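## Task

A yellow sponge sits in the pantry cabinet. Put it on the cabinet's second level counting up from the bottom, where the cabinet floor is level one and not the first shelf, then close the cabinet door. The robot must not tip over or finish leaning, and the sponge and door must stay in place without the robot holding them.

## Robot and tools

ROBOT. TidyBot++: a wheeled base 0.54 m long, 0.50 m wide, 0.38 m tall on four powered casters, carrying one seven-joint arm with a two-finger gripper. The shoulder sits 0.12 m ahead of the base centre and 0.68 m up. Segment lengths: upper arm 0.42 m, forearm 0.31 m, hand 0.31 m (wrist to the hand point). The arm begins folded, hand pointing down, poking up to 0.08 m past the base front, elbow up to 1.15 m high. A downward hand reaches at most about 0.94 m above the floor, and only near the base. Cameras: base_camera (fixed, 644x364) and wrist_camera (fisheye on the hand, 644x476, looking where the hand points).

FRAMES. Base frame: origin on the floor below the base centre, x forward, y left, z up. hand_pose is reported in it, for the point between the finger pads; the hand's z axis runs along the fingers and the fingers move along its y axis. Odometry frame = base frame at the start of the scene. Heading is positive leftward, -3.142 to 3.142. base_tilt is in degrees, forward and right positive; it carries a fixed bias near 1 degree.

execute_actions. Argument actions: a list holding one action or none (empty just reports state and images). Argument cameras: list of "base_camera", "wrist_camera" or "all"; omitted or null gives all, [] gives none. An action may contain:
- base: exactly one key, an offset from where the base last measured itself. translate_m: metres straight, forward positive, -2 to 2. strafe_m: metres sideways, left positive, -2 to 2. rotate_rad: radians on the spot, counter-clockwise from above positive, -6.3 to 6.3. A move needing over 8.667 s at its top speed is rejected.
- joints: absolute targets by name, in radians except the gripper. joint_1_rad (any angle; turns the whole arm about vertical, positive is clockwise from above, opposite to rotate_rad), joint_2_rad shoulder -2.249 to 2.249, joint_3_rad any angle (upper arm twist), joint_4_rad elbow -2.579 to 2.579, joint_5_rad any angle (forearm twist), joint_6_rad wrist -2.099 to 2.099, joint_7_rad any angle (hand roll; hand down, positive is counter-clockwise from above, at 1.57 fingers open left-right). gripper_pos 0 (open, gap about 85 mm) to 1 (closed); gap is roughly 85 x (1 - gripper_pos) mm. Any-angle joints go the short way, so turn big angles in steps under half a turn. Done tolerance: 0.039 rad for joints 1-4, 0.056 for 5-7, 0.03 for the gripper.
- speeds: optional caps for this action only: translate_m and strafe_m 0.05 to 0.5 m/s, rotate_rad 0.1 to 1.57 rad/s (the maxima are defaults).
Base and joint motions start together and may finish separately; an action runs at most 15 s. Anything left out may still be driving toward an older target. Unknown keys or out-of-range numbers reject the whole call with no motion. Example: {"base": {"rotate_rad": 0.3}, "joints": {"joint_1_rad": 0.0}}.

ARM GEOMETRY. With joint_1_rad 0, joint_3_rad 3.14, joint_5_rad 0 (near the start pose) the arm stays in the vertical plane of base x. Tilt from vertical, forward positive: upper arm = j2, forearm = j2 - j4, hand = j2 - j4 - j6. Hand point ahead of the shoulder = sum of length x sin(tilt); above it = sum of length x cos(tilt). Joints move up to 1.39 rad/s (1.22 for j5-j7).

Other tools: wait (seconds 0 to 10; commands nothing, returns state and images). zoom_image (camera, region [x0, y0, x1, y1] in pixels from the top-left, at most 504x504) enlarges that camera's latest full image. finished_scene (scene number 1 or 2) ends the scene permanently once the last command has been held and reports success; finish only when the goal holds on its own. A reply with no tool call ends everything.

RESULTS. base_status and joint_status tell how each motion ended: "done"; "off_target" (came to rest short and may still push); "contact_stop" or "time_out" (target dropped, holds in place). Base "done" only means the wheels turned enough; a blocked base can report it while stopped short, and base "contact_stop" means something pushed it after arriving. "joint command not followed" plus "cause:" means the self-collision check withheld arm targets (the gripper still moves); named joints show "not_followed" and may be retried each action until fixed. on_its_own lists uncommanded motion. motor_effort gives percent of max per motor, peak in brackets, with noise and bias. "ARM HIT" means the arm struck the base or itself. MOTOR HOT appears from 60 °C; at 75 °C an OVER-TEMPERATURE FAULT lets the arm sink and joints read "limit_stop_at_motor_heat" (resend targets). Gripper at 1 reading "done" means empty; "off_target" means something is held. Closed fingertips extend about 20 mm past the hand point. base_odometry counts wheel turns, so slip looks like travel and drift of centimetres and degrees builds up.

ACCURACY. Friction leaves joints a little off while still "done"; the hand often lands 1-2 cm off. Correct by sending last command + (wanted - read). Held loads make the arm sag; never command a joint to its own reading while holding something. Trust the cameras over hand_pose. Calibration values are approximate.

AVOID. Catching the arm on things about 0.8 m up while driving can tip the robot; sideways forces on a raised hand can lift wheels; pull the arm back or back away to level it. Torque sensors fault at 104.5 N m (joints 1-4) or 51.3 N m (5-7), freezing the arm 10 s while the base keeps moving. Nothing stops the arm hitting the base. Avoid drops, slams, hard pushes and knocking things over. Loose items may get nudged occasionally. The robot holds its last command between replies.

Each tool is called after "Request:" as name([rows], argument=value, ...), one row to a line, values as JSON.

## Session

Request:
execute_actions(actions=[])

Scene clock: 0.00 s.
base_odometry: x=+0.000 y=+0.000 heading=+0.000 (m, m, rad; odometry frame)
base_tilt: forward=+0.8 right=+0.1 (deg)
base_status: not commanded
joint_positions: joint_1_rad=+0.051 joint_2_rad=-0.323 joint_3_rad=+3.170 joint_4_rad=-2.533 joint_5_rad=-0.030 joint_6_rad=-0.884 joint_7_rad=+1.527 gripper_pos=+0.000
joint_status: not commanded
motor_effort: joint_1_rad=-2 joint_2_rad=-2 joint_3_rad=+1 joint_4_rad=+15 joint_5_rad=+1 joint_6_rad=+2 joint_7_rad=+1 (%)
hand_pose: x=+0.2529 y=-0.0008 z=+0.5824 quat_wxyz=(-0.016, +0.997, -0.070, +0.023) (m; base frame)
pictures: base_camera, wrist_camera
camera_calibration (this result's frames):
wrist_camera: T_world_to_cam=[[-0.11603, -0.991129, -0.0648155, 0.0744233], [-0.991108, 0.119812, -0.0578805, 0.341313], [0.0651327, 0.0575233, -0.996217, 0.700057], [0, 0, 0, 1]] pos_world=[0.301317, -0.0074, 0.721988]
Images, in order (width x height): base_camera 644x364, wrist_camera 644x476.

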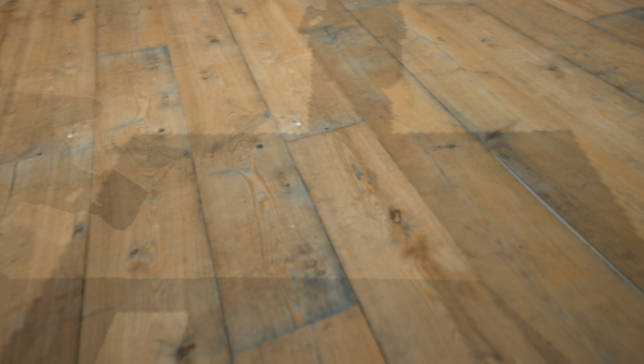

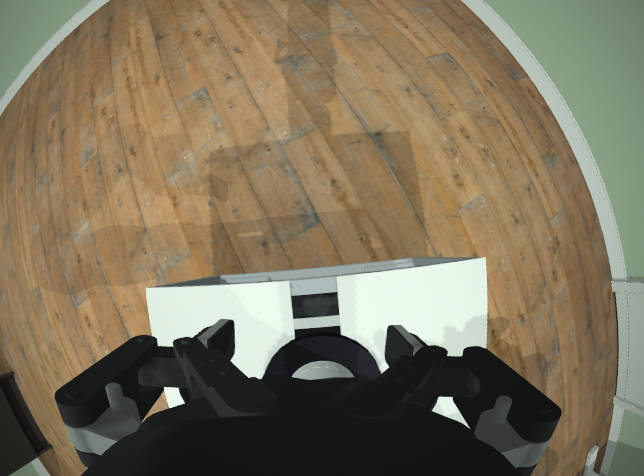

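Something dark to the left-rear. Go to the handle pose while turning left.

Request:
execute_actions([
  {"base":{"rotate_rad":1.6},"joints":{"joint_1_rad":-0.01,"joint_2_rad":-0.3,"joint_3_rad":3.13,"joint_4_rad":-2.5,"joint_5_rad":0,"joint_6_rad":0.6,"joint_7_rad":1.55}},
])

Scene clock: 3.70 s.
base_odometry: x=+0.000 y=+0.000 heading=+1.600 (m, m, rad; odometry frame)
base_tilt: forward=+0.7 right=+0.1 (deg)
base_status: done
joint_positions: joint_1_rad=+0.006 joint_2_rad=-0.321 joint_3_rad=+3.141 joint_4_rad=-2.515 joint_5_rad=-0.030 joint_6_rad=+0.579 joint_7_rad=+1.527 gripper_pos=+0.000
joint_status: all done
motor_effort: joint_1_rad=-1(1) joint_2_rad=-7(8) joint_3_rad=+1(2) joint_4_rad=+20(20) joint_5_rad=+0(1) joint_6_rad=+10(9) joint_7_rad=+1(1) (%)
hand_pose: x=+0.5524 y=-0.0063 z=+0.8836 quat_wxyz=(-0.016, +0.722, -0.033, +0.691) (m; base frame)
pictures: base_camera, wrist_camera
camera_calibration (this result's frames):
wrist_camera: T_world_to_cam=[[0.00607059, -0.99882, -0.0481939, 0.0410452], [-0.0307852, 0.0479852, -0.998374, 0.95631], [0.999508, 0.00754437, -0.0304575, -0.3889], [0, 0, 0, 1]] pos_world=[0.4179, -0.001958, 0.944888]
Images, in order (width x height): base_camera 644x364, wrist_camera 644x476.

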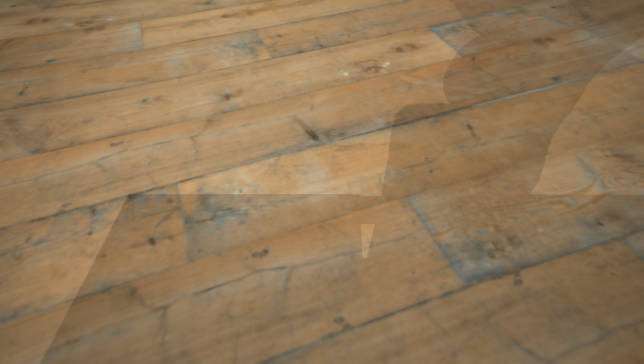

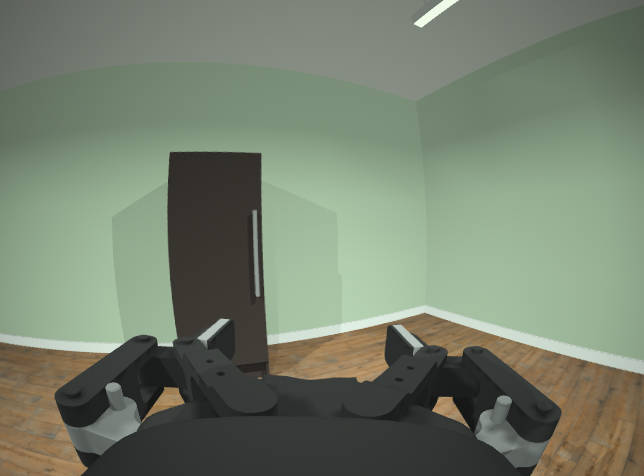

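Request:
execute_actions([
  {"base":{"strafe_m":0.35}},
], cameras=[])

Request:
execute_actions([
  {"base":{"translate_m":0.6}},
])

Scene clock: 7.43 s.
base_odometry: x=-0.350 y=-0.010 heading=+1.600 (m, m, rad; odometry frame)
base_tilt: forward=+0.7 right=+0.0 (deg)
base_status: done
joint_positions: joint_1_rad=+0.006 joint_2_rad=-0.321 joint_3_rad=+3.138 joint_4_rad=-2.515 joint_5_rad=-0.030 joint_6_rad=+0.579 joint_7_rad=+1.527 gripper_pos=+0.000
joint_status: not commanded
motor_effort: joint_1_rad=-1(2) joint_2_rad=-8(8) joint_3_rad=+1(3) joint_4_rad=+20(21) joint_5_rad=+0(1) joint_6_rad=+9(10) joint_7_rad=+1(1) (%)
hand_pose: x=+0.5524 y=-0.0046 z=+0.8836 quat_wxyz=(-0.017, +0.722, -0.031, +0.691) (m; base frame)
pictures: none
No camera images: the call's "cameras" was empty. Leave "cameras" out to get every camera's image.

Scene clock: 10.00 s.
base_odometry: x=-0.368 y=+0.589 heading=+1.601 (m, m, rad; odometry frame)
base_tilt: forward=+0.7 right=+0.1 (deg)
base_status: done
joint_positions: joint_1_rad=+0.006 joint_2_rad=-0.317 joint_3_rad=+3.138 joint_4_rad=-2.515 joint_5_rad=-0.030 joint_6_rad=+0.579 joint_7_rad=+1.527 gripper_pos=+0.000
joint_status: not commanded
motor_effort: joint_1_rad=-2(0) joint_2_rad=-7(9) joint_3_rad=+1(1) joint_4_rad=+20(21) joint_5_rad=+1(0) joint_6_rad=+9(10) joint_7_rad=+1(1) (%)
hand_pose: x=+0.5532 y=-0.0046 z=+0.8818 quat_wxyz=(-0.016, +0.724, -0.031, +0.689) (m; base frame)
pictures: base_camera, wrist_camera
camera_calibration (this result's frames):
wrist_camera: T_world_to_cam=[[0.0093069, -0.998844, -0.0471495, 0.0399479], [-0.0350953, 0.0467962, -0.998288, 0.956753], [0.999341, 0.0109457, -0.0346193, -0.386011], [0, 0, 0, 1]] pos_world=[0.418962, -0.000645468, 0.943634]
Images, in order (width x height): base_camera 644x364, wrist_camera 644x476.

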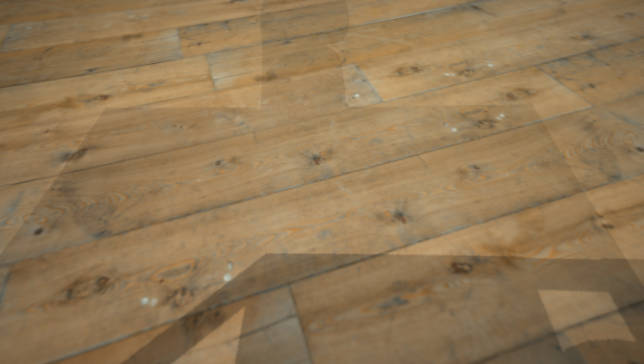

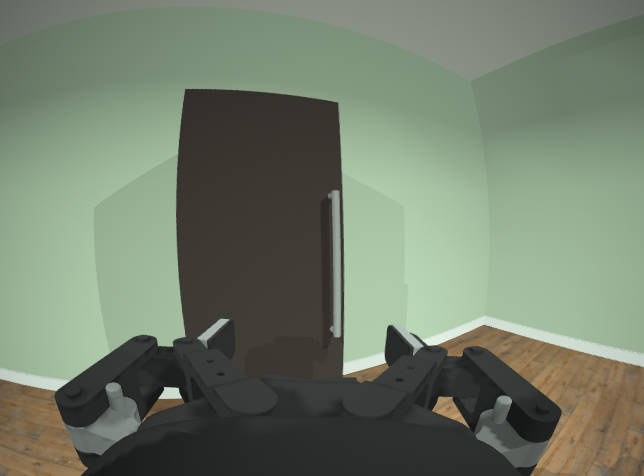

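Request:
execute_actions([
  {"base":{"strafe_m":-0.38},"joints":{"joint_2_rad":0,"joint_4_rad":-2.3,"joint_6_rad":0.73}},
], cameras=[])

Request:
execute_actions([
  {"base":{"translate_m":0.4}},
], cameras=[])

Request:
execute_actions([
  {"base":{"rotate_rad":0.32}},
])

Scene clock: 15.03 s.
base_odometry: x=+0.012 y=+0.601 heading=+1.601 (m, m, rad; odometry frame)
base_tilt: forward=+0.7 right=+0.1 (deg)
base_status: done
joint_positions: joint_1_rad=+0.006 joint_2_rad=-0.017 joint_3_rad=+3.138 joint_4_rad=-2.324 joint_5_rad=-0.030 joint_6_rad=+0.687 joint_7_rad=+1.527 gripper_pos=+0.000
joint_status: all done
motor_effort: joint_1_rad=-1(3) joint_2_rad=-17(19) joint_3_rad=+1(1) joint_4_rad=+19(21) joint_5_rad=+1(1) joint_6_rad=+9(10) joint_7_rad=+1(1) (%)
hand_pose: x=+0.6555 y=-0.0055 z=+0.8761 quat_wxyz=(-0.016, +0.724, -0.031, +0.689) (m; base frame)
pictures: none
No camera images: the call's "cameras" was empty. Leave "cameras" out to get every camera's image.

Scene clock: 17.20 s.
base_odometry: x=+0.000 y=+1.001 heading=+1.601 (m, m, rad; odometry frame)
base_tilt: forward=+0.7 right=+0.1 (deg)
base_status: done
joint_positions: joint_1_rad=+0.006 joint_2_rad=-0.010 joint_3_rad=+3.138 joint_4_rad=-2.319 joint_5_rad=-0.030 joint_6_rad=+0.690 joint_7_rad=+1.527 gripper_pos=+0.000
joint_status: not commanded
motor_effort: joint_1_rad=-1(0) joint_2_rad=-18(21) joint_3_rad=+0(1) joint_4_rad=+19(20) joint_5_rad=+1(0) joint_6_rad=+9(10) joint_7_rad=+1(1) (%)
hand_pose: x=+0.6581 y=-0.0056 z=+0.8760 quat_wxyz=(-0.015, +0.723, -0.031, +0.690) (m; base frame)
pictures: none
No camera images: the call's "cameras" was empty. Leave "cameras" out to get every camera's image.

Scene clock: 18.47 s.
base_odometry: x=+0.000 y=+1.001 heading=+1.920 (m, m, rad; odometry frame)
base_tilt: forward=+0.7 right=+0.1 (deg)
base_status: done
joint_positions: joint_1_rad=-0.003 joint_2_rad=-0.010 joint_3_rad=+3.132 joint_4_rad=-2.319 joint_5_rad=-0.030 joint_6_rad=+0.690 joint_7_rad=+1.527 gripper_pos=+0.000
joint_status: not commanded
motor_effort: joint_1_rad=-1(3) joint_2_rad=-18(18) joint_3_rad=+1(2) joint_4_rad=+19(19) joint_5_rad=+0(1) joint_6_rad=+9(9) joint_7_rad=+1(1) (%)
hand_pose: x=+0.6581 y=+0.0018 z=+0.8760 quat_wxyz=(-0.020, +0.723, -0.027, +0.690) (m; base frame)
pictures: base_camera, wrist_camera
camera_calibration (this result's frames):
wrist_camera: T_world_to_cam=[[0.0210585, -0.998714, -0.0461144, 0.0364702], [-0.0350218, 0.0453594, -0.998357, 0.954431], [0.999165, 0.0226389, -0.0340216, -0.491485], [0, 0, 0, 1]] pos_world=[0.523732, 0.0042575, 0.937823]
Images, in order (width x height): base_camera 644x364, wrist_camera 644x476.

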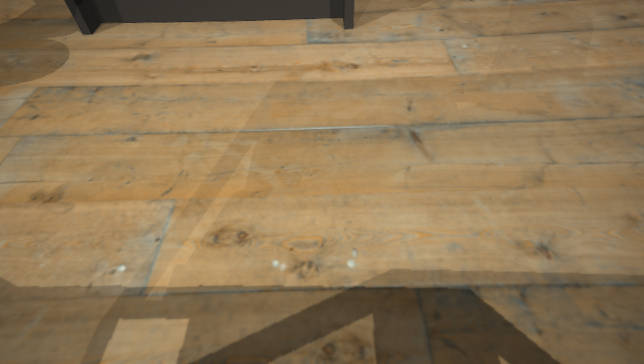

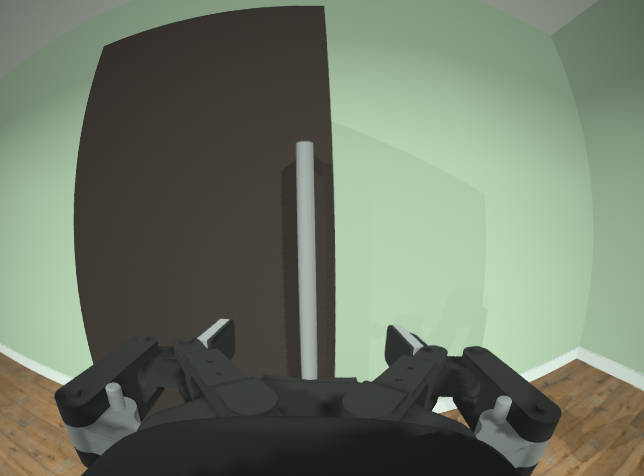

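Request:
execute_actions([
  {"base":{"translate_m":0.16},"speeds":{"translate_m":0.2}},
])

Scene clock: 21.27 s.
base_odometry: x=-0.055 y=+1.151 heading=+1.921 (m, m, rad; odometry frame)
base_tilt: forward=+0.8 right=+0.1 (deg)
base_status: done
joint_positions: joint_1_rad=-0.003 joint_2_rad=-0.010 joint_3_rad=+3.132 joint_4_rad=-2.318 joint_5_rad=-0.030 joint_6_rad=+0.691 joint_7_rad=+1.527 gripper_pos=+0.000
joint_status: not commanded
motor_effort: joint_1_rad=-1(1) joint_2_rad=-18(20) joint_3_rad=+0(1) joint_4_rad=+19(20) joint_5_rad=+0(1) joint_6_rad=+9(10) joint_7_rad=+1(1) (%)
hand_pose: x=+0.6584 y=+0.0018 z=+0.8763 quat_wxyz=(-0.020, +0.723, -0.027, +0.690) (m; base frame)
pictures: base_camera, wrist_camera
camera_calibration (this result's frames):
wrist_camera: T_world_to_cam=[[0.021076, -0.998715, -0.0460972, 0.0364446], [-0.0342514, 0.0453591, -0.998383, 0.95419], [0.999191, 0.0226208, -0.0332514, -0.49246], [0, 0, 0, 1]] pos_world=[0.523976, 0.00425634, 0.937953]
Images, in order (width x height): base_camera 644x364, wrist_camera 644x476.

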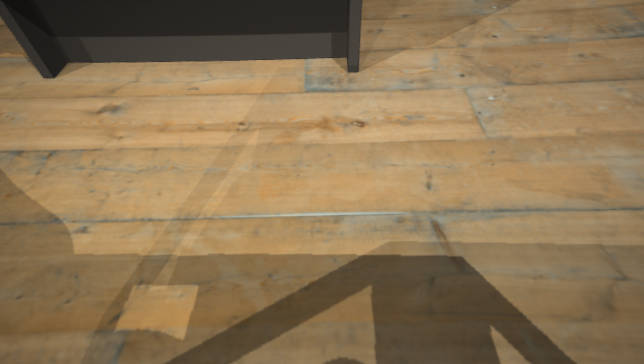

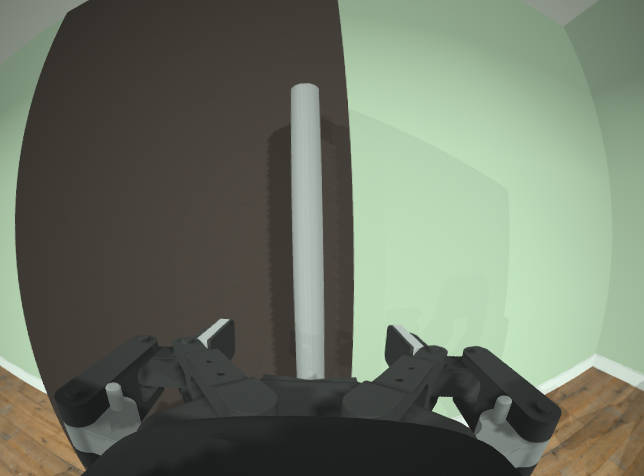

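Request:
execute_actions([
  {"base":{"translate_m":0.08},"speeds":{"translate_m":0.15}},
], cameras=[])

Request:
execute_actions([
  {"joints":{"gripper_pos":1}},
], cameras=["wrist_camera"])

Request:
execute_actions([
  {"base":{"translate_m":-0.14},"joints":{"joint_1_rad":-0.05},"speeds":{"translate_m":0.1}},
], cameras=[])

Request:
execute_actions([
  {"base":{"translate_m":-0.07},"joints":{"joint_1_rad":-0.1},"speeds":{"translate_m":0.1}},
], cameras=[])

Request:
execute_actions([
  {"base":{"strafe_m":0.14},"joints":{"joint_1_rad":0.11},"speeds":{"strafe_m":0.3}},
], cameras=[])

Request:
execute_actions([
  {"base":{"translate_m":-0.08},"speeds":{"translate_m":0.1}},
], cameras=[])

Request:
execute_actions([
  {"base":{"strafe_m":0.17},"joints":{"joint_1_rad":0.32},"speeds":{"strafe_m":0.3}},
])

Scene clock: 25.07 s.
base_odometry: x=-0.082 y=+1.227 heading=+1.922 (m, m, rad; odometry frame)
base_tilt: forward=+0.7 right=+0.1 (deg)
base_status: done
joint_positions: joint_1_rad=-0.003 joint_2_rad=-0.009 joint_3_rad=+3.132 joint_4_rad=-2.318 joint_5_rad=-0.030 joint_6_rad=+0.691 joint_7_rad=+1.527 gripper_pos=+0.000
joint_status: not commanded
motor_effort: joint_1_rad=+0(3) joint_2_rad=-17(20) joint_3_rad=+1(0) joint_4_rad=+19(20) joint_5_rad=+0(0) joint_6_rad=+10(10) joint_7_rad=+1(1) (%)
hand_pose: x=+0.6585 y=+0.0018 z=+0.8764 quat_wxyz=(-0.020, +0.723, -0.027, +0.690) (m; base frame)
pictures: none
No camera images: the call's "cameras" was empty. Leave "cameras" out to get every camera's image.

Scene clock: 26.17 s.
base_odometry: x=-0.082 y=+1.226 heading=+1.922 (m, m, rad; odometry frame)
base_tilt: forward=+0.8 right=+0.1 (deg)
base_status: not commanded
joint_positions: joint_1_rad=-0.003 joint_2_rad=-0.010 joint_3_rad=+3.132 joint_4_rad=-2.318 joint_5_rad=-0.028 joint_6_rad=+0.691 joint_7_rad=+1.535 gripper_pos=+0.759
joint_status: gripper_pos off_target (ended at +0.759, target +1.000)
motor_effort: joint_1_rad=-3(3) joint_2_rad=-16(18) joint_3_rad=+0(1) joint_4_rad=+22(27) joint_5_rad=+0(1) joint_6_rad=+10(11) joint_7_rad=-1(2) (%)
hand_pose: x=+0.6583 y=+0.0025 z=+0.8764 quat_wxyz=(-0.018, +0.723, -0.022, +0.690) (m; base frame)
pictures: wrist_camera
camera_calibration (this result's frames):
wrist_camera: T_world_to_cam=[[0.0233343, -0.999057, -0.0366149, 0.0273587], [-0.0339977, 0.0358107, -0.99878, 0.954536], [0.999149, 0.0245507, -0.03313, -0.492498], [0, 0, 0, 1]] pos_world=[0.523893, 0.00524145, 0.938057]
Images, in order (width x height): wrist_camera 644x476.

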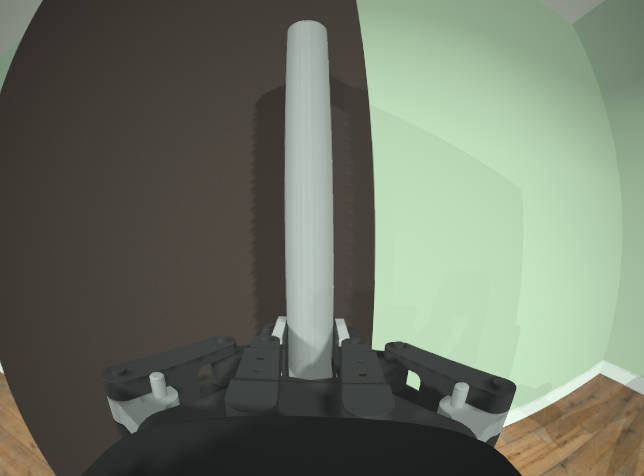

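Scene clock: 28.13 s.
base_odometry: x=-0.034 y=+1.095 heading=+1.923 (m, m, rad; odometry frame)
base_tilt: forward=+0.7 right=+0.1 (deg)
base_status: done
joint_positions: joint_1_rad=-0.046 joint_2_rad=+0.004 joint_3_rad=+3.132 joint_4_rad=-2.305 joint_5_rad=-0.023 joint_6_rad=+0.691 joint_7_rad=+1.540 gripper_pos=+0.764
joint_status: all done
motor_effort: joint_1_rad=+1(7) joint_2_rad=-21(25) joint_3_rad=+2(5) joint_4_rad=+17(23) joint_5_rad=-1(3) joint_6_rad=+10(14) joint_7_rad=-2(2) (%)
hand_pose: x=+0.6633 y=+0.0272 z=+0.8762 quat_wxyz=(-0.031, +0.724, -0.003, +0.689) (m; base frame)
pictures: none
No camera images: the call's "cameras" was empty. Leave "cameras" out to get every camera's image.

Scene clock: 29.40 s.
base_odometry: x=-0.010 y=+1.029 heading=+1.924 (m, m, rad; odometry frame)
base_tilt: forward=+0.8 right=+0.1 (deg)
base_status: done
joint_positions: joint_1_rad=-0.096 joint_2_rad=+0.009 joint_3_rad=+3.129 joint_4_rad=-2.300 joint_5_rad=-0.023 joint_6_rad=+0.692 joint_7_rad=+1.540 gripper_pos=+0.767
joint_status: all done
motor_effort: joint_1_rad=-1(5) joint_2_rad=-22(25) joint_3_rad=+1(3) joint_4_rad=+17(21) joint_5_rad=-1(2) joint_6_rad=+10(13) joint_7_rad=-2(2) (%)
hand_pose: x=+0.6632 y=+0.0564 z=+0.8762 quat_wxyz=(-0.049, +0.723, +0.017, +0.688) (m; base frame)
pictures: none
No camera images: the call's "cameras" was empty. Leave "cameras" out to get every camera's image.

Scene clock: 30.80 s.
base_odometry: x=-0.141 y=+0.981 heading=+1.924 (m, m, rad; odometry frame)
base_tilt: forward=+0.7 right=+0.1 (deg)
base_status: done
joint_positions: joint_1_rad=+0.130 joint_2_rad=+0.009 joint_3_rad=+3.149 joint_4_rad=-2.301 joint_5_rad=-0.023 joint_6_rad=+0.692 joint_7_rad=+1.540 gripper_pos=+0.767
joint_status: all done
motor_effort: joint_1_rad=-6(10) joint_2_rad=-18(22) joint_3_rad=-4(6) joint_4_rad=+23(24) joint_5_rad=+0(3) joint_6_rad=+11(12) joint_7_rad=-2(2) (%)
hand_pose: x=+0.6606 y=-0.0781 z=+0.8761 quat_wxyz=(+0.036, +0.720, -0.072, +0.689) (m; base frame)
pictures: none
No camera images: the call's "cameras" was empty. Leave "cameras" out to get every camera's image.

Scene clock: 32.17 s.
base_odometry: x=-0.114 y=+0.906 heading=+1.924 (m, m, rad; odometry frame)
base_tilt: forward=+0.7 right=+0.1 (deg)
base_status: done
joint_positions: joint_1_rad=+0.087 joint_2_rad=+0.010 joint_3_rad=+3.108 joint_4_rad=-2.300 joint_5_rad=-0.009 joint_6_rad=+0.692 joint_7_rad=+1.540 gripper_pos=+0.768
joint_status: not commanded
motor_effort: joint_1_rad=+5(7) joint_2_rad=-23(24) joint_3_rad=+5(7) joint_4_rad=+16(23) joint_5_rad=-3(5) joint_6_rad=+10(12) joint_7_rad=-1(2) (%)
hand_pose: x=+0.6652 y=-0.0295 z=+0.8762 quat_wxyz=(+0.007, +0.723, -0.035, +0.690) (m; base frame)
pictures: none
No camera images: the call's "cameras" was empty. Leave "cameras" out to get every camera's image.

Scene clock: 33.70 s.
base_odometry: x=-0.273 y=+0.847 heading=+1.924 (m, m, rad; odometry frame)
base_tilt: forward=+0.7 right=+0.1 (deg)
base_status: done
joint_positions: joint_1_rad=+0.326 joint_2_rad=+0.009 joint_3_rad=+3.139 joint_4_rad=-2.302 joint_5_rad=-0.008 joint_6_rad=+0.692 joint_7_rad=+1.540 gripper_pos=+0.768
joint_status: all done
motor_effort: joint_1_rad=-3(5) joint_2_rad=-16(23) joint_3_rad=-1(5) joint_4_rad=+21(25) joint_5_rad=-1(5) joint_6_rad=+9(12) joint_7_rad=-1(1) (%)
hand_pose: x=+0.6374 y=-0.1740 z=+0.8760 quat_wxyz=(+0.100, +0.712, -0.131, +0.683) (m; base frame)
pictures: base_camera, wrist_camera
camera_calibration (this result's frames):
wrist_camera: T_world_to_cam=[[-0.294143, -0.955618, -0.0165275, 0.0438257], [-0.0276257, 0.0257861, -0.999286, 0.954301], [0.955362, -0.293477, -0.0339844, -0.493965], [0, 0, 0, 1]] pos_world=[0.51117, -0.127694, 0.937557]
Images, in order (width x height): base_camera 644x364, wrist_camera 644x476.

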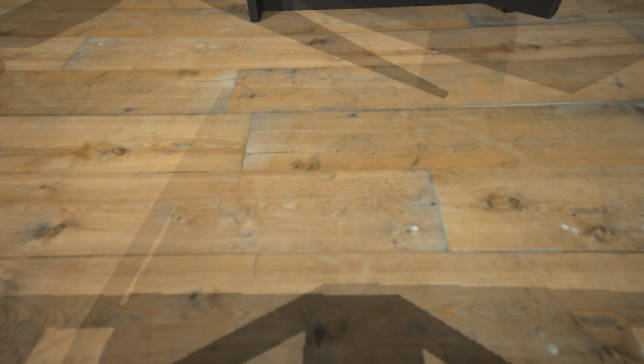

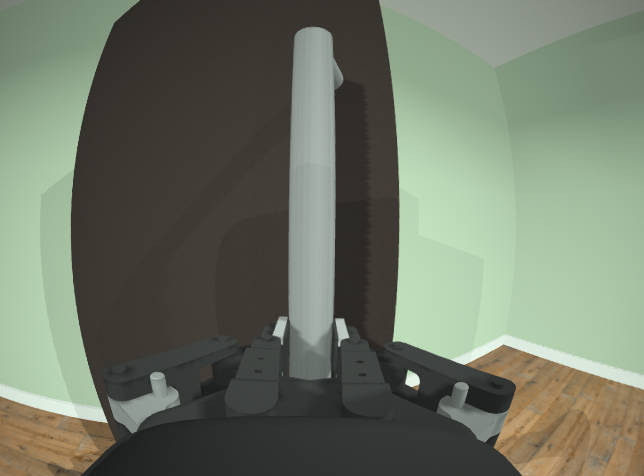

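Same as before; continue.

Request:
execute_actions([
  {"base":{"strafe_m":0.25},"joints":{"joint_1_rad":0.56},"speeds":{"strafe_m":0.2}},
], cameras=[])

Request:
execute_actions([
  {"base":{"strafe_m":0.2},"joints":{"joint_1_rad":0.69},"speeds":{"strafe_m":0.2}},
], cameras=[])

Request:
execute_actions([
  {"base":{"strafe_m":0.13},"joints":{"joint_1_rad":0.78},"speeds":{"strafe_m":0.2}},
], cameras=[])

Request:
execute_actions([
  {"joints":{"gripper_pos":0.2}},
], cameras=["wrist_camera"])

Request:
execute_actions([
  {"base":{"strafe_m":0.16},"joints":{"gripper_pos":0}},
], cameras=["wrist_camera"])

Scene clock: 38.10 s.
base_odometry: x=-0.508 y=+0.760 heading=+1.924 (m, m, rad; odometry frame)
base_tilt: forward=+0.7 right=+0.1 (deg)
base_status: done
joint_positions: joint_1_rad=+0.603 joint_2_rad=+0.006 joint_3_rad=+3.169 joint_4_rad=-2.304 joint_5_rad=-0.008 joint_6_rad=+0.692 joint_7_rad=+1.540 gripper_pos=+0.768
joint_status: joint_1_rad off_target (ended at +0.603, target +0.560)
motor_effort: joint_1_rad=-10(13) joint_2_rad=-15(18) joint_3_rad=-7(9) joint_4_rad=+22(25) joint_5_rad=+3(5) joint_6_rad=+9(11) joint_7_rad=-1(1) (%)
hand_pose: x=+0.5598 y=-0.3223 z=+0.8759 quat_wxyz=(+0.204, +0.683, -0.239, +0.659) (m; base frame)
pictures: none
No camera images: the call's "cameras" was empty. Leave "cameras" out to get every camera's image.

Scene clock: 39.87 s.
base_odometry: x=-0.695 y=+0.691 heading=+1.924 (m, m, rad; odometry frame)
base_tilt: forward=+0.7 right=+0.1 (deg)
base_status: done
joint_positions: joint_1_rad=+0.746 joint_2_rad=+0.006 joint_3_rad=+3.180 joint_4_rad=-2.305 joint_5_rad=-0.014 joint_6_rad=+0.693 joint_7_rad=+1.540 gripper_pos=+0.769
joint_status: joint_1_rad off_target (ended at +0.746, target +0.690)
motor_effort: joint_1_rad=-13(16) joint_2_rad=-17(19) joint_3_rad=-10(11) joint_4_rad=+19(23) joint_5_rad=+7(8) joint_6_rad=+9(12) joint_7_rad=-1(1) (%)
hand_pose: x=+0.5045 y=-0.3868 z=+0.8760 quat_wxyz=(+0.254, +0.662, -0.293, +0.642) (m; base frame)
pictures: none
No camera images: the call's "cameras" was empty. Leave "cameras" out to get every camera's image.

Scene clock: 41.30 s.
base_odometry: x=-0.817 y=+0.646 heading=+1.923 (m, m, rad; odometry frame)
base_tilt: forward=+0.7 right=+0.1 (deg)
base_status: done
joint_positions: joint_1_rad=+0.798 joint_2_rad=+0.006 joint_3_rad=+3.168 joint_4_rad=-2.305 joint_5_rad=-0.014 joint_6_rad=+0.694 joint_7_rad=+1.540 gripper_pos=+0.772
joint_status: all done
motor_effort: joint_1_rad=-8(14) joint_2_rad=-17(22) joint_3_rad=-5(11) joint_4_rad=+18(24) joint_5_rad=+4(7) joint_6_rad=+9(13) joint_7_rad=-1(1) (%)
hand_pose: x=+0.4886 y=-0.4017 z=+0.8760 quat_wxyz=(+0.267, +0.655, -0.306, +0.637) (m; base frame)
pictures: none
No camera images: the call's "cameras" was empty. Leave "cameras" out to get every camera's image.

Scene clock: 42.30 s.
base_odometry: x=-0.817 y=+0.646 heading=+1.924 (m, m, rad; odometry frame)
base_tilt: forward=+0.7 right=+0.1 (deg)
base_status: not commanded
joint_positions: joint_1_rad=+0.790 joint_2_rad=+0.006 joint_3_rad=+3.141 joint_4_rad=-2.305 joint_5_rad=-0.014 joint_6_rad=+0.694 joint_7_rad=+1.540 gripper_pos=+0.200
joint_status: all done
motor_effort: joint_1_rad=-1(8) joint_2_rad=-18(19) joint_3_rad=+1(5) joint_4_rad=+19(19) joint_5_rad=+0(4) joint_6_rad=+10(9) joint_7_rad=+1(1) (%)
hand_pose: x=+0.5022 y=-0.3884 z=+0.8760 quat_wxyz=(+0.255, +0.661, -0.295, +0.641) (m; base frame)
pictures: wrist_camera
camera_calibration (this result's frames):
wrist_camera: T_world_to_cam=[[-0.695105, -0.7186, -0.0210509, 0.0965801], [-0.00919882, 0.0381698, -0.999229, 0.951686], [0.71885, -0.694375, -0.0331423, -0.465348], [0, 0, 0, 1]] pos_world=[0.410403, -0.290049, 0.937563]
Images, in order (width x height): wrist_camera 644x476.

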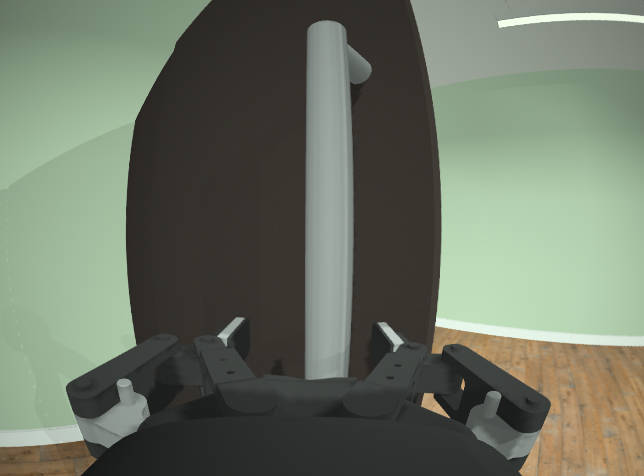

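Scene clock: 43.80 s.
base_odometry: x=-0.967 y=+0.591 heading=+1.924 (m, m, rad; odometry frame)
base_tilt: forward=+0.7 right=+0.1 (deg)
base_status: done
joint_positions: joint_1_rad=+0.790 joint_2_rad=+0.006 joint_3_rad=+3.138 joint_4_rad=-2.305 joint_5_rad=-0.014 joint_6_rad=+0.694 joint_7_rad=+1.540 gripper_pos=+0.000
joint_status: all done
motor_effort: joint_1_rad=-1(3) joint_2_rad=-19(20) joint_3_rad=+1(1) joint_4_rad=+19(20) joint_5_rad=+0(1) joint_6_rad=+9(10) joint_7_rad=+1(1) (%)
hand_pose: x=+0.5032 y=-0.3872 z=+0.8762 quat_wxyz=(+0.254, +0.661, -0.294, +0.642) (m; base frame)
pictures: wrist_camera
camera_calibration (this result's frames):
wrist_camera: T_world_to_cam=[[-0.693004, -0.720626, -0.0210621, 0.0963386], [-0.00913022, 0.0379855, -0.999237, 0.951682], [0.720876, -0.692283, -0.0329035, -0.465719], [0, 0, 0, 1]] pos_world=[0.411178, -0.289135, 0.937661]
Images, in order (width x height): wrist_camera 644x476.

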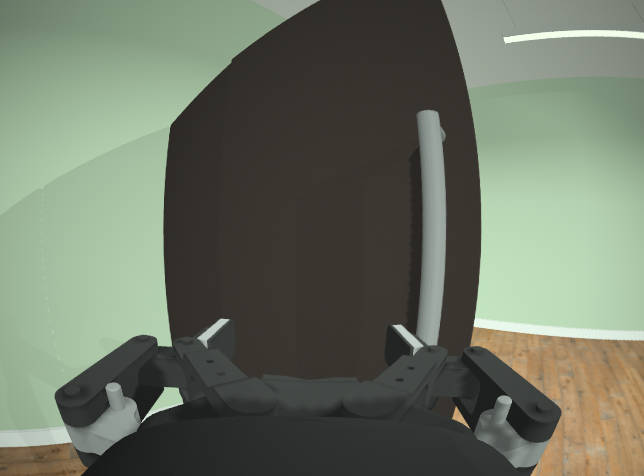

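Request:
execute_actions([
  {"base":{"translate_m":-0.55}},
], cameras=[])

Request:
execute_actions([
  {"base":{"strafe_m":-0.97},"joints":{"joint_1_rad":-0.02}},
], cameras=[])

Request:
execute_actions([
  {"base":{"translate_m":0.3},"joints":{"joint_2_rad":0.88,"joint_4_rad":-1.14,"joint_6_rad":0.15}},
])

Scene clock: 47.73 s.
base_odometry: x=-0.777 y=+0.074 heading=+1.924 (m, m, rad; odometry frame)
base_tilt: forward=+0.7 right=+0.1 (deg)
base_status: done
joint_positions: joint_1_rad=+0.790 joint_2_rad=+0.006 joint_3_rad=+3.138 joint_4_rad=-2.305 joint_5_rad=-0.014 joint_6_rad=+0.694 joint_7_rad=+1.540 gripper_pos=+0.000
joint_status: not commanded
motor_effort: joint_1_rad=+0(1) joint_2_rad=-18(22) joint_3_rad=+0(2) joint_4_rad=+19(20) joint_5_rad=-1(0) joint_6_rad=+10(10) joint_7_rad=+1(1) (%)
hand_pose: x=+0.5034 y=-0.3870 z=+0.8762 quat_wxyz=(+0.254, +0.661, -0.294, +0.642) (m; base frame)
pictures: none
No camera images: the call's "cameras" was empty. Leave "cameras" out to get every camera's image.

Scene clock: 51.03 s.
base_odometry: x=+0.133 y=+0.409 heading=+1.923 (m, m, rad; odometry frame)
base_tilt: forward=+0.8 right=+0.1 (deg)
base_status: done
joint_positions: joint_1_rad=-0.002 joint_2_rad=+0.006 joint_3_rad=+3.138 joint_4_rad=-2.305 joint_5_rad=-0.014 joint_6_rad=+0.694 joint_7_rad=+1.540 gripper_pos=+0.000
joint_status: all done
motor_effort: joint_1_rad=-1(0) joint_2_rad=-18(19) joint_3_rad=+1(2) joint_4_rad=+19(20) joint_5_rad=+0(0) joint_6_rad=+9(10) joint_7_rad=+1(1) (%)
hand_pose: x=+0.6645 y=+0.0019 z=+0.8762 quat_wxyz=(-0.013, +0.723, -0.016, +0.690) (m; base frame)
pictures: none
No camera images: the call's "cameras" was empty. Leave "cameras" out to get every camera's image.

Scene clock: 53.47 s.
base_odometry: x=+0.030 y=+0.691 heading=+1.923 (m, m, rad; odometry frame)
base_tilt: forward=+0.8 right=+0.1 (deg)
base_status: done
joint_positions: joint_1_rad=-0.002 joint_2_rad=+0.860 joint_3_rad=+3.138 joint_4_rad=-1.166 joint_5_rad=-0.014 joint_6_rad=+0.192 joint_7_rad=+1.540 gripper_pos=+0.000
joint_status: all done
motor_effort: joint_1_rad=-1(2) joint_2_rad=-49(49) joint_3_rad=+0(0) joint_4_rad=+21(22) joint_5_rad=+0(1) joint_6_rad=+9(10) joint_7_rad=+1(1) (%)
hand_pose: x=+1.0208 y=+0.0047 z=+0.7376 quat_wxyz=(-0.015, +0.794, -0.017, +0.608) (m; base frame)
pictures: base_camera, wrist_camera
camera_calibration (this result's frames):
wrist_camera: T_world_to_cam=[[0.0257634, -0.999141, -0.0324598, 0.0104409], [-0.247501, 0.0250844, -0.968563, 1.02377], [0.968545, 0.0329873, -0.246642, -0.670637], [0, 0, 0, 1]] pos_world=[0.902658, 0.00687366, 0.826521]
Images, in order (width x height): base_camera 644x364, wrist_camera 644x476.

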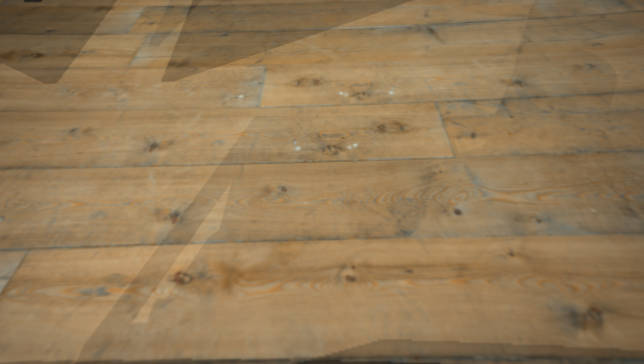

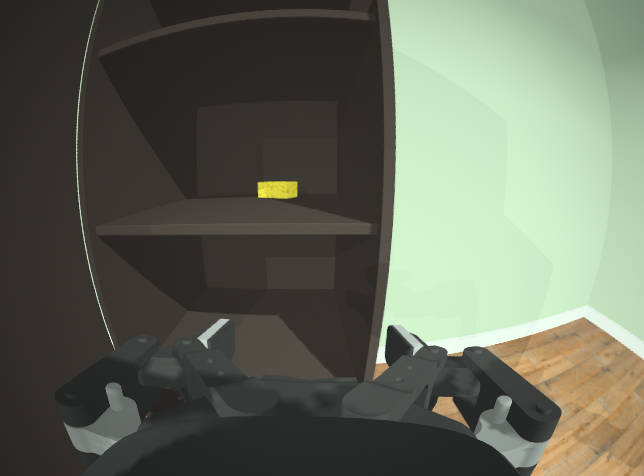

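Request:
execute_actions([
  {"base":{"strafe_m":0.1},"joints":{"joint_6_rad":-0.25}},
], cameras=["wrist_camera"])

Scene clock: 57.27 s.
base_odometry: x=-0.064 y=+0.656 heading=+1.923 (m, m, rad; odometry frame)
base_tilt: forward=+0.8 right=+0.1 (deg)
base_status: done
joint_positions: joint_1_rad=-0.023 joint_2_rad=+0.871 joint_3_rad=+3.135 joint_4_rad=-1.156 joint_5_rad=-0.014 joint_6_rad=-0.229 joint_7_rad=+1.540 gripper_pos=+0.000
joint_status: all done
motor_effort: joint_1_rad=-1(6) joint_2_rad=-48(51) joint_3_rad=+0(2) joint_4_rad=+21(23) joint_5_rad=+1(0) joint_6_rad=+8(9) joint_7_rad=+1(1) (%)
hand_pose: x=+0.9638 y=+0.0261 z=+0.6177 quat_wxyz=(-0.019, +0.903, -0.008, +0.428) (m; base frame)
pictures: wrist_camera
camera_calibration (this result's frames):
wrist_camera: T_world_to_cam=[[0.0393322, -0.998243, -0.0443097, 0.0236215], [-0.622761, 0.0101889, -0.782346, 1.14007], [0.781423, 0.0583657, -0.621266, -0.234611], [0, 0, 0, 1]] pos_world=[0.892392, 0.0256572, 0.747218]
Images, in order (width x height): wrist_camera 644x476.

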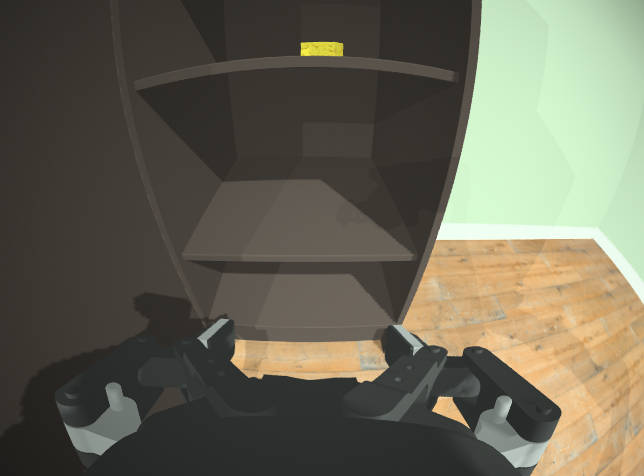

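Request:
execute_actions([
  {"joints":{"joint_1_rad":0.0,"joint_2_rad":0.80,"joint_4_rad":-1.07,"joint_6_rad":0.02}},
], cameras=[])

Request:
execute_actions([
  {"base":{"translate_m":0.38},"speeds":{"translate_m":0.3}},
])

Scene clock: 60.63 s.
base_odometry: x=-0.064 y=+0.656 heading=+1.923 (m, m, rad; odometry frame)
base_tilt: forward=+0.8 right=+0.0 (deg)
base_status: not commanded
joint_positions: joint_1_rad=-0.020 joint_2_rad=+0.799 joint_3_rad=+3.135 joint_4_rad=-1.082 joint_5_rad=-0.014 joint_6_rad=-0.009 joint_7_rad=+1.540 gripper_pos=+0.000
joint_status: all done
motor_effort: joint_1_rad=-2(0) joint_2_rad=-48(53) joint_3_rad=+0(0) joint_4_rad=+22(24) joint_5_rad=+0(0) joint_6_rad=+9(9) joint_7_rad=+1(1) (%)
hand_pose: x=+1.0151 y=+0.0229 z=+0.7815 quat_wxyz=(-0.022, +0.810, -0.009, +0.585) (m; base frame)
pictures: none
No camera images: the call's "cameras" was empty. Leave "cameras" out to get every camera's image.

Scene clock: 62.87 s.
base_odometry: x=-0.196 y=+1.013 heading=+1.923 (m, m, rad; odometry frame)
base_tilt: forward=+0.8 right=+0.1 (deg)
base_status: done
joint_positions: joint_1_rad=-0.020 joint_2_rad=+0.799 joint_3_rad=+3.135 joint_4_rad=-1.082 joint_5_rad=-0.014 joint_6_rad=-0.009 joint_7_rad=+1.540 gripper_pos=+0.000
joint_status: not commanded
motor_effort: joint_1_rad=-1(2) joint_2_rad=-49(51) joint_3_rad=+0(1) joint_4_rad=+23(24) joint_5_rad=+0(0) joint_6_rad=+9(10) joint_7_rad=+1(1) (%)
hand_pose: x=+1.0151 y=+0.0226 z=+0.7820 quat_wxyz=(-0.022, +0.810, -0.010, +0.586) (m; base frame)
pictures: base_camera, wrist_camera
camera_calibration (this result's frames):
wrist_camera: T_world_to_cam=[[0.0460568, -0.998269, -0.036586, 0.0125457], [-0.301568, 0.0210214, -0.953213, 1.10796], [0.952332, 0.0549351, -0.300078, -0.597042], [0, 0, 0, 1]] pos_world=[0.90213, 0.0220316, 0.877423]
Images, in order (width x height): base_camera 644x364, wrist_camera 644x476.

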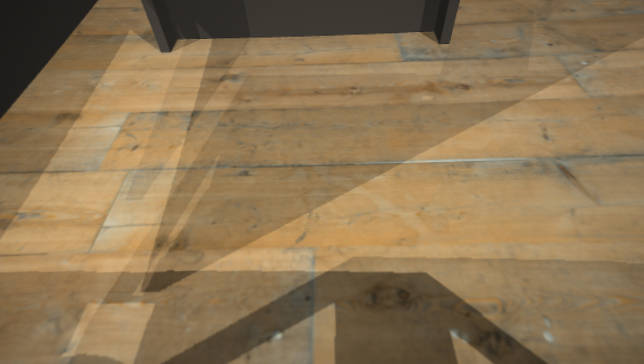

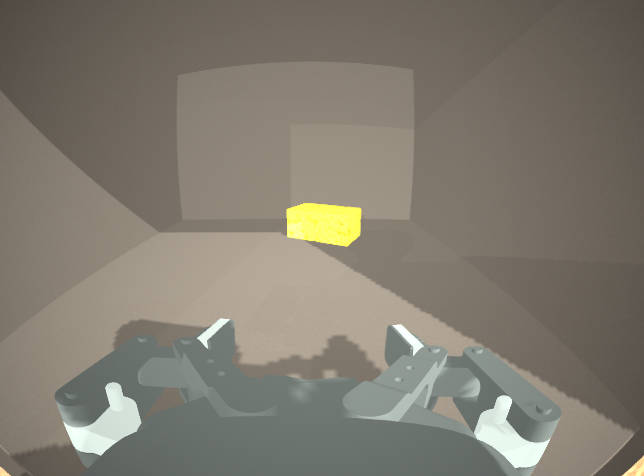

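Request:
execute_actions([
  {"base":{"translate_m":0.17},"speeds":{"translate_m":0.2}},
])

Scene clock: 66.77 s.
base_odometry: x=-0.255 y=+1.173 heading=+1.924 (m, m, rad; odometry frame)
base_tilt: forward=+0.8 right=+0.1 (deg)
base_status: done
joint_positions: joint_1_rad=-0.019 joint_2_rad=+0.799 joint_3_rad=+3.135 joint_4_rad=-1.082 joint_5_rad=-0.014 joint_6_rad=-0.009 joint_7_rad=+1.540 gripper_pos=+0.000
joint_status: not commanded
motor_effort: joint_1_rad=-1(1) joint_2_rad=-49(51) joint_3_rad=+0(1) joint_4_rad=+23(23) joint_5_rad=+0(0) joint_6_rad=+9(9) joint_7_rad=+1(1) (%)
hand_pose: x=+1.0151 y=+0.0220 z=+0.7820 quat_wxyz=(-0.022, +0.810, -0.010, +0.586) (m; base frame)
pictures: base_camera, wrist_camera
camera_calibration (this result's frames):
wrist_camera: T_world_to_cam=[[0.0454509, -0.998296, -0.0365859, 0.0126176], [-0.301556, 0.0212043, -0.953213, 1.10796], [0.952365, 0.0543571, -0.300078, -0.597045], [0, 0, 0, 1]] pos_world=[0.902143, 0.0215562, 0.877423]
Images, in order (width x height): base_camera 644x364, wrist_camera 644x476.

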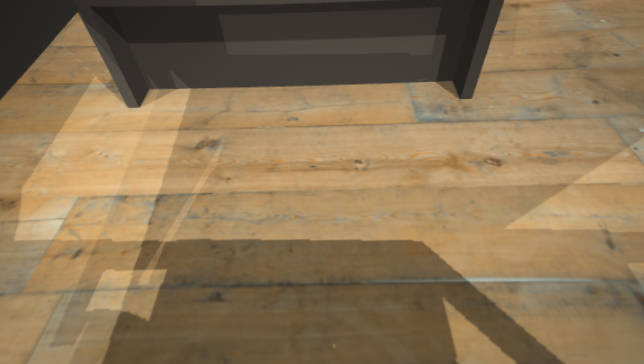

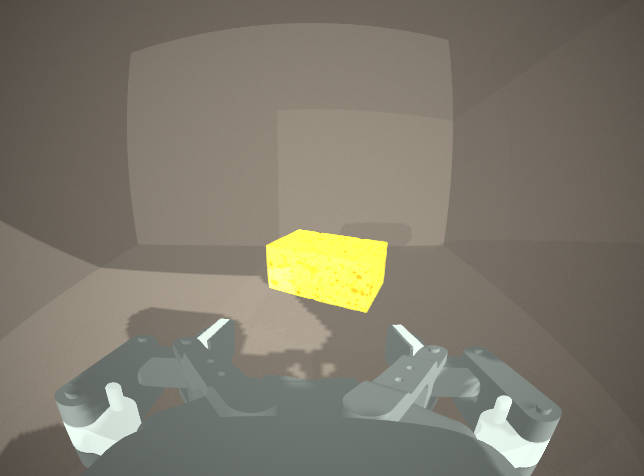

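Request:
execute_actions([
  {"joints":{"joint_1_rad":-0.06,"joint_2_rad":0.83,"gripper_pos":1}},
], cameras=[])

Request:
execute_actions([
  {"base":{"translate_m":0.13},"speeds":{"translate_m":0.1}},
])

Scene clock: 77.03 s.
base_odometry: x=-0.255 y=+1.173 heading=+1.924 (m, m, rad; odometry frame)
base_tilt: forward=+0.8 right=+0.1 (deg)
base_status: not commanded
joint_positions: joint_1_rad=-0.049 joint_2_rad=+0.808 joint_3_rad=+3.135 joint_4_rad=-1.082 joint_5_rad=-0.014 joint_6_rad=-0.009 joint_7_rad=+1.540 gripper_pos=+0.999
joint_status: all done
motor_effort: joint_1_rad=-2(4) joint_2_rad=-48(49) joint_3_rad=+0(1) joint_4_rad=+22(23) joint_5_rad=+0(0) joint_6_rad=+9(9) joint_7_rad=+1(1) (%)
hand_pose: x=+1.0150 y=+0.0490 z=+0.7734 quat_wxyz=(-0.031, +0.813, +0.002, +0.581) (m; base frame)
pictures: none
No camera images: the call's "cameras" was empty. Leave "cameras" out to get every camera's image.

Scene clock: 78.90 s.
base_odometry: x=-0.300 y=+1.295 heading=+1.924 (m, m, rad; odometry frame)
base_tilt: forward=+0.8 right=+0.1 (deg)
base_status: done
joint_positions: joint_1_rad=-0.049 joint_2_rad=+0.812 joint_3_rad=+3.135 joint_4_rad=-1.082 joint_5_rad=-0.014 joint_6_rad=-0.009 joint_7_rad=+1.540 gripper_pos=+0.999
joint_status: not commanded
motor_effort: joint_1_rad=-1(2) joint_2_rad=-48(50) joint_3_rad=+0(1) joint_4_rad=+22(23) joint_5_rad=+1(0) joint_6_rad=+9(10) joint_7_rad=+1(1) (%)
hand_pose: x=+1.0153 y=+0.0491 z=+0.7704 quat_wxyz=(-0.031, +0.814, +0.002, +0.580) (m; base frame)
pictures: base_camera, wrist_camera
camera_calibration (this result's frames):
wrist_camera: T_world_to_cam=[[0.0751031, -0.996492, -0.0369273, 0.00932179], [-0.314367, 0.0114829, -0.949232, 1.10677], [0.946326, 0.082899, -0.312402, -0.587924], [0, 0, 0, 1]] pos_world=[0.9036, 0.0453184, 0.867258]
Images, in order (width x height): base_camera 644x364, wrist_camera 644x476.

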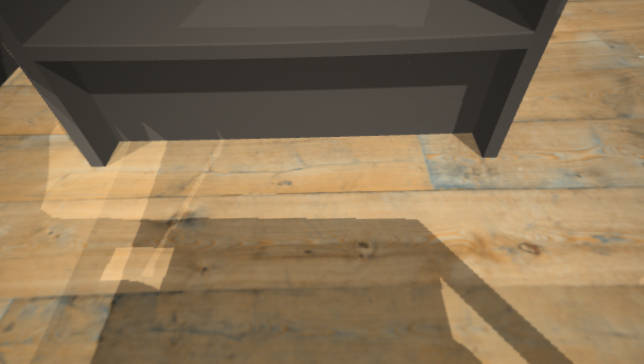

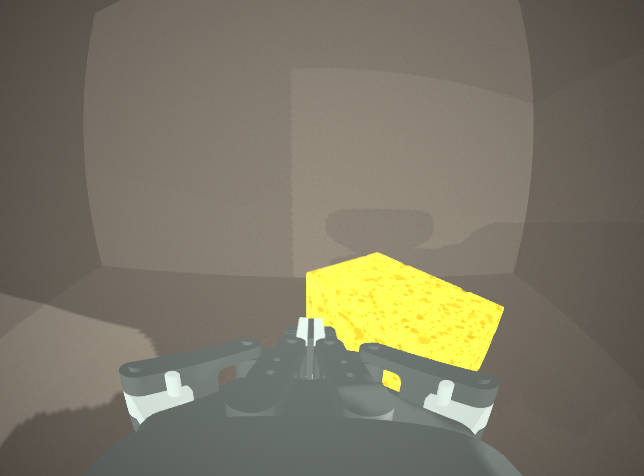

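Request:
execute_actions([
  {"joints":{"joint_1_rad":-0.02}},
], cameras=["wrist_camera"])

Request:
execute_actions([
  {"base":{"translate_m":0.06},"speeds":{"translate_m":0.08}},
])

Scene clock: 81.53 s.
base_odometry: x=-0.300 y=+1.295 heading=+1.924 (m, m, rad; odometry frame)
base_tilt: forward=+0.8 right=+0.1 (deg)
base_status: not commanded
joint_positions: joint_1_rad=-0.033 joint_2_rad=+0.812 joint_3_rad=+3.135 joint_4_rad=-1.082 joint_5_rad=-0.014 joint_6_rad=-0.009 joint_7_rad=+1.540 gripper_pos=+0.999
joint_status: all done
motor_effort: joint_1_rad=-2(1) joint_2_rad=-48(49) joint_3_rad=+0(0) joint_4_rad=+23(23) joint_5_rad=+0(0) joint_6_rad=+9(9) joint_7_rad=+1(1) (%)
hand_pose: x=+1.0159 y=+0.0351 z=+0.7704 quat_wxyz=(-0.026, +0.814, -0.004, +0.580) (m; base frame)
pictures: wrist_camera
camera_calibration (this result's frames):
wrist_camera: T_world_to_cam=[[0.0594517, -0.997548, -0.0369272, 0.0111842], [-0.314148, 0.0164161, -0.949232, 1.10674], [0.947511, 0.068034, -0.312402, -0.588065], [0, 0, 0, 1]] pos_world=[0.904215, 0.0329968, 0.867258]
Images, in order (width x height): wrist_camera 644x476.

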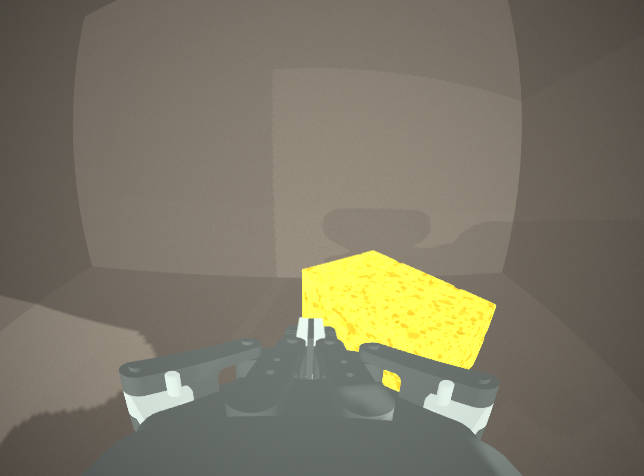

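Scene clock: 82.80 s.
base_odometry: x=-0.321 y=+1.351 heading=+1.924 (m, m, rad; odometry frame)
base_tilt: forward=+0.8 right=+0.1 (deg)
base_status: done
joint_positions: joint_1_rad=-0.033 joint_2_rad=+0.813 joint_3_rad=+3.135 joint_4_rad=-1.082 joint_5_rad=-0.014 joint_6_rad=-0.009 joint_7_rad=+1.540 gripper_pos=+0.999
joint_status: not commanded
motor_effort: joint_1_rad=-1(2) joint_2_rad=-49(51) joint_3_rad=+0(1) joint_4_rad=+23(24) joint_5_rad=+1(0) joint_6_rad=+9(9) joint_7_rad=+1(1) (%)
hand_pose: x=+1.0160 y=+0.0350 z=+0.7694 quat_wxyz=(-0.026, +0.814, -0.004, +0.580) (m; base frame)
pictures: base_camera, wrist_camera
camera_calibration (this result's frames):
wrist_camera: T_world_to_cam=[[0.0593604, -0.997552, -0.0369566, 0.0112152], [-0.315215, 0.0163962, -0.948879, 1.10663], [0.947162, 0.0679751, -0.31347, -0.587296], [0, 0, 0, 1]] pos_world=[0.904425, 0.0329646, 0.866374]
Images, in order (width x height): base_camera 644x364, wrist_camera 644x476.

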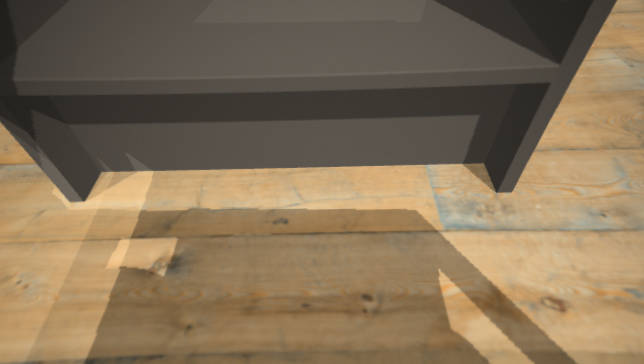

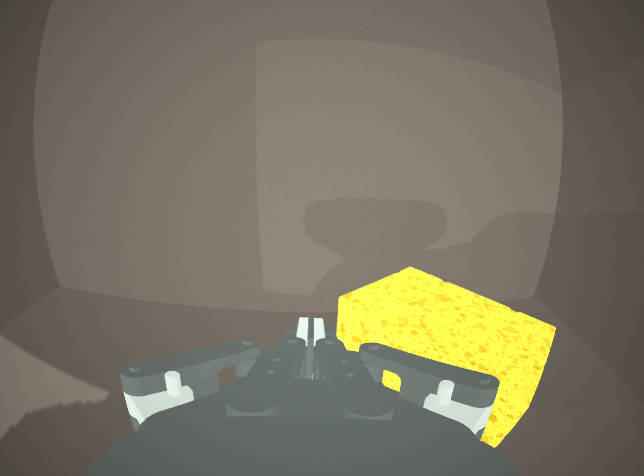

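Request:
execute_actions([
  {"base":{"translate_m":-0.15},"speeds":{"translate_m":0.2}},
], cameras=["wrist_camera"])

Scene clock: 85.60 s.
base_odometry: x=-0.269 y=+1.210 heading=+1.924 (m, m, rad; odometry frame)
base_tilt: forward=+0.7 right=+0.1 (deg)
base_status: done
joint_positions: joint_1_rad=-0.032 joint_2_rad=+0.814 joint_3_rad=+3.135 joint_4_rad=-1.082 joint_5_rad=-0.014 joint_6_rad=-0.009 joint_7_rad=+1.540 gripper_pos=+0.999
joint_status: not commanded
motor_effort: joint_1_rad=-1(4) joint_2_rad=-48(52) joint_3_rad=+0(1) joint_4_rad=+22(24) joint_5_rad=+0(0) joint_6_rad=+9(10) joint_7_rad=+1(1) (%)
hand_pose: x=+1.0163 y=+0.0334 z=+0.7679 quat_wxyz=(-0.025, +0.815, -0.005, +0.579) (m; base frame)
pictures: wrist_camera
camera_calibration (this result's frames):
wrist_camera: T_world_to_cam=[[0.057492, -0.99766, -0.0370139, 0.0114766], [-0.316788, 0.0169288, -0.948345, 1.10645], [0.946752, 0.0662478, -0.315073, -0.586154], [0, 0, 0, 1]] pos_world=[0.904794, 0.0315502, 0.865045]
Images, in order (width x height): wrist_camera 644x476.

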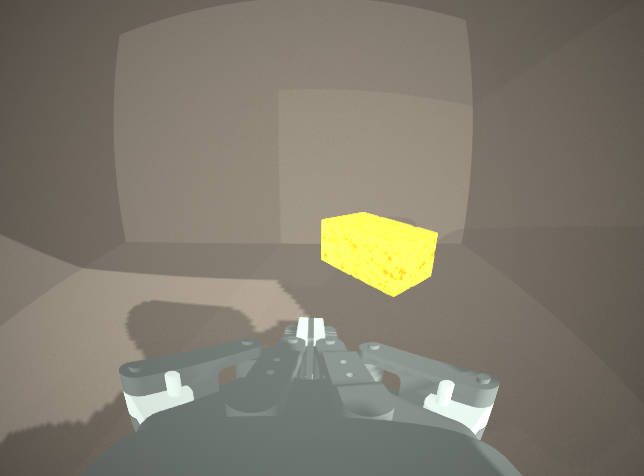

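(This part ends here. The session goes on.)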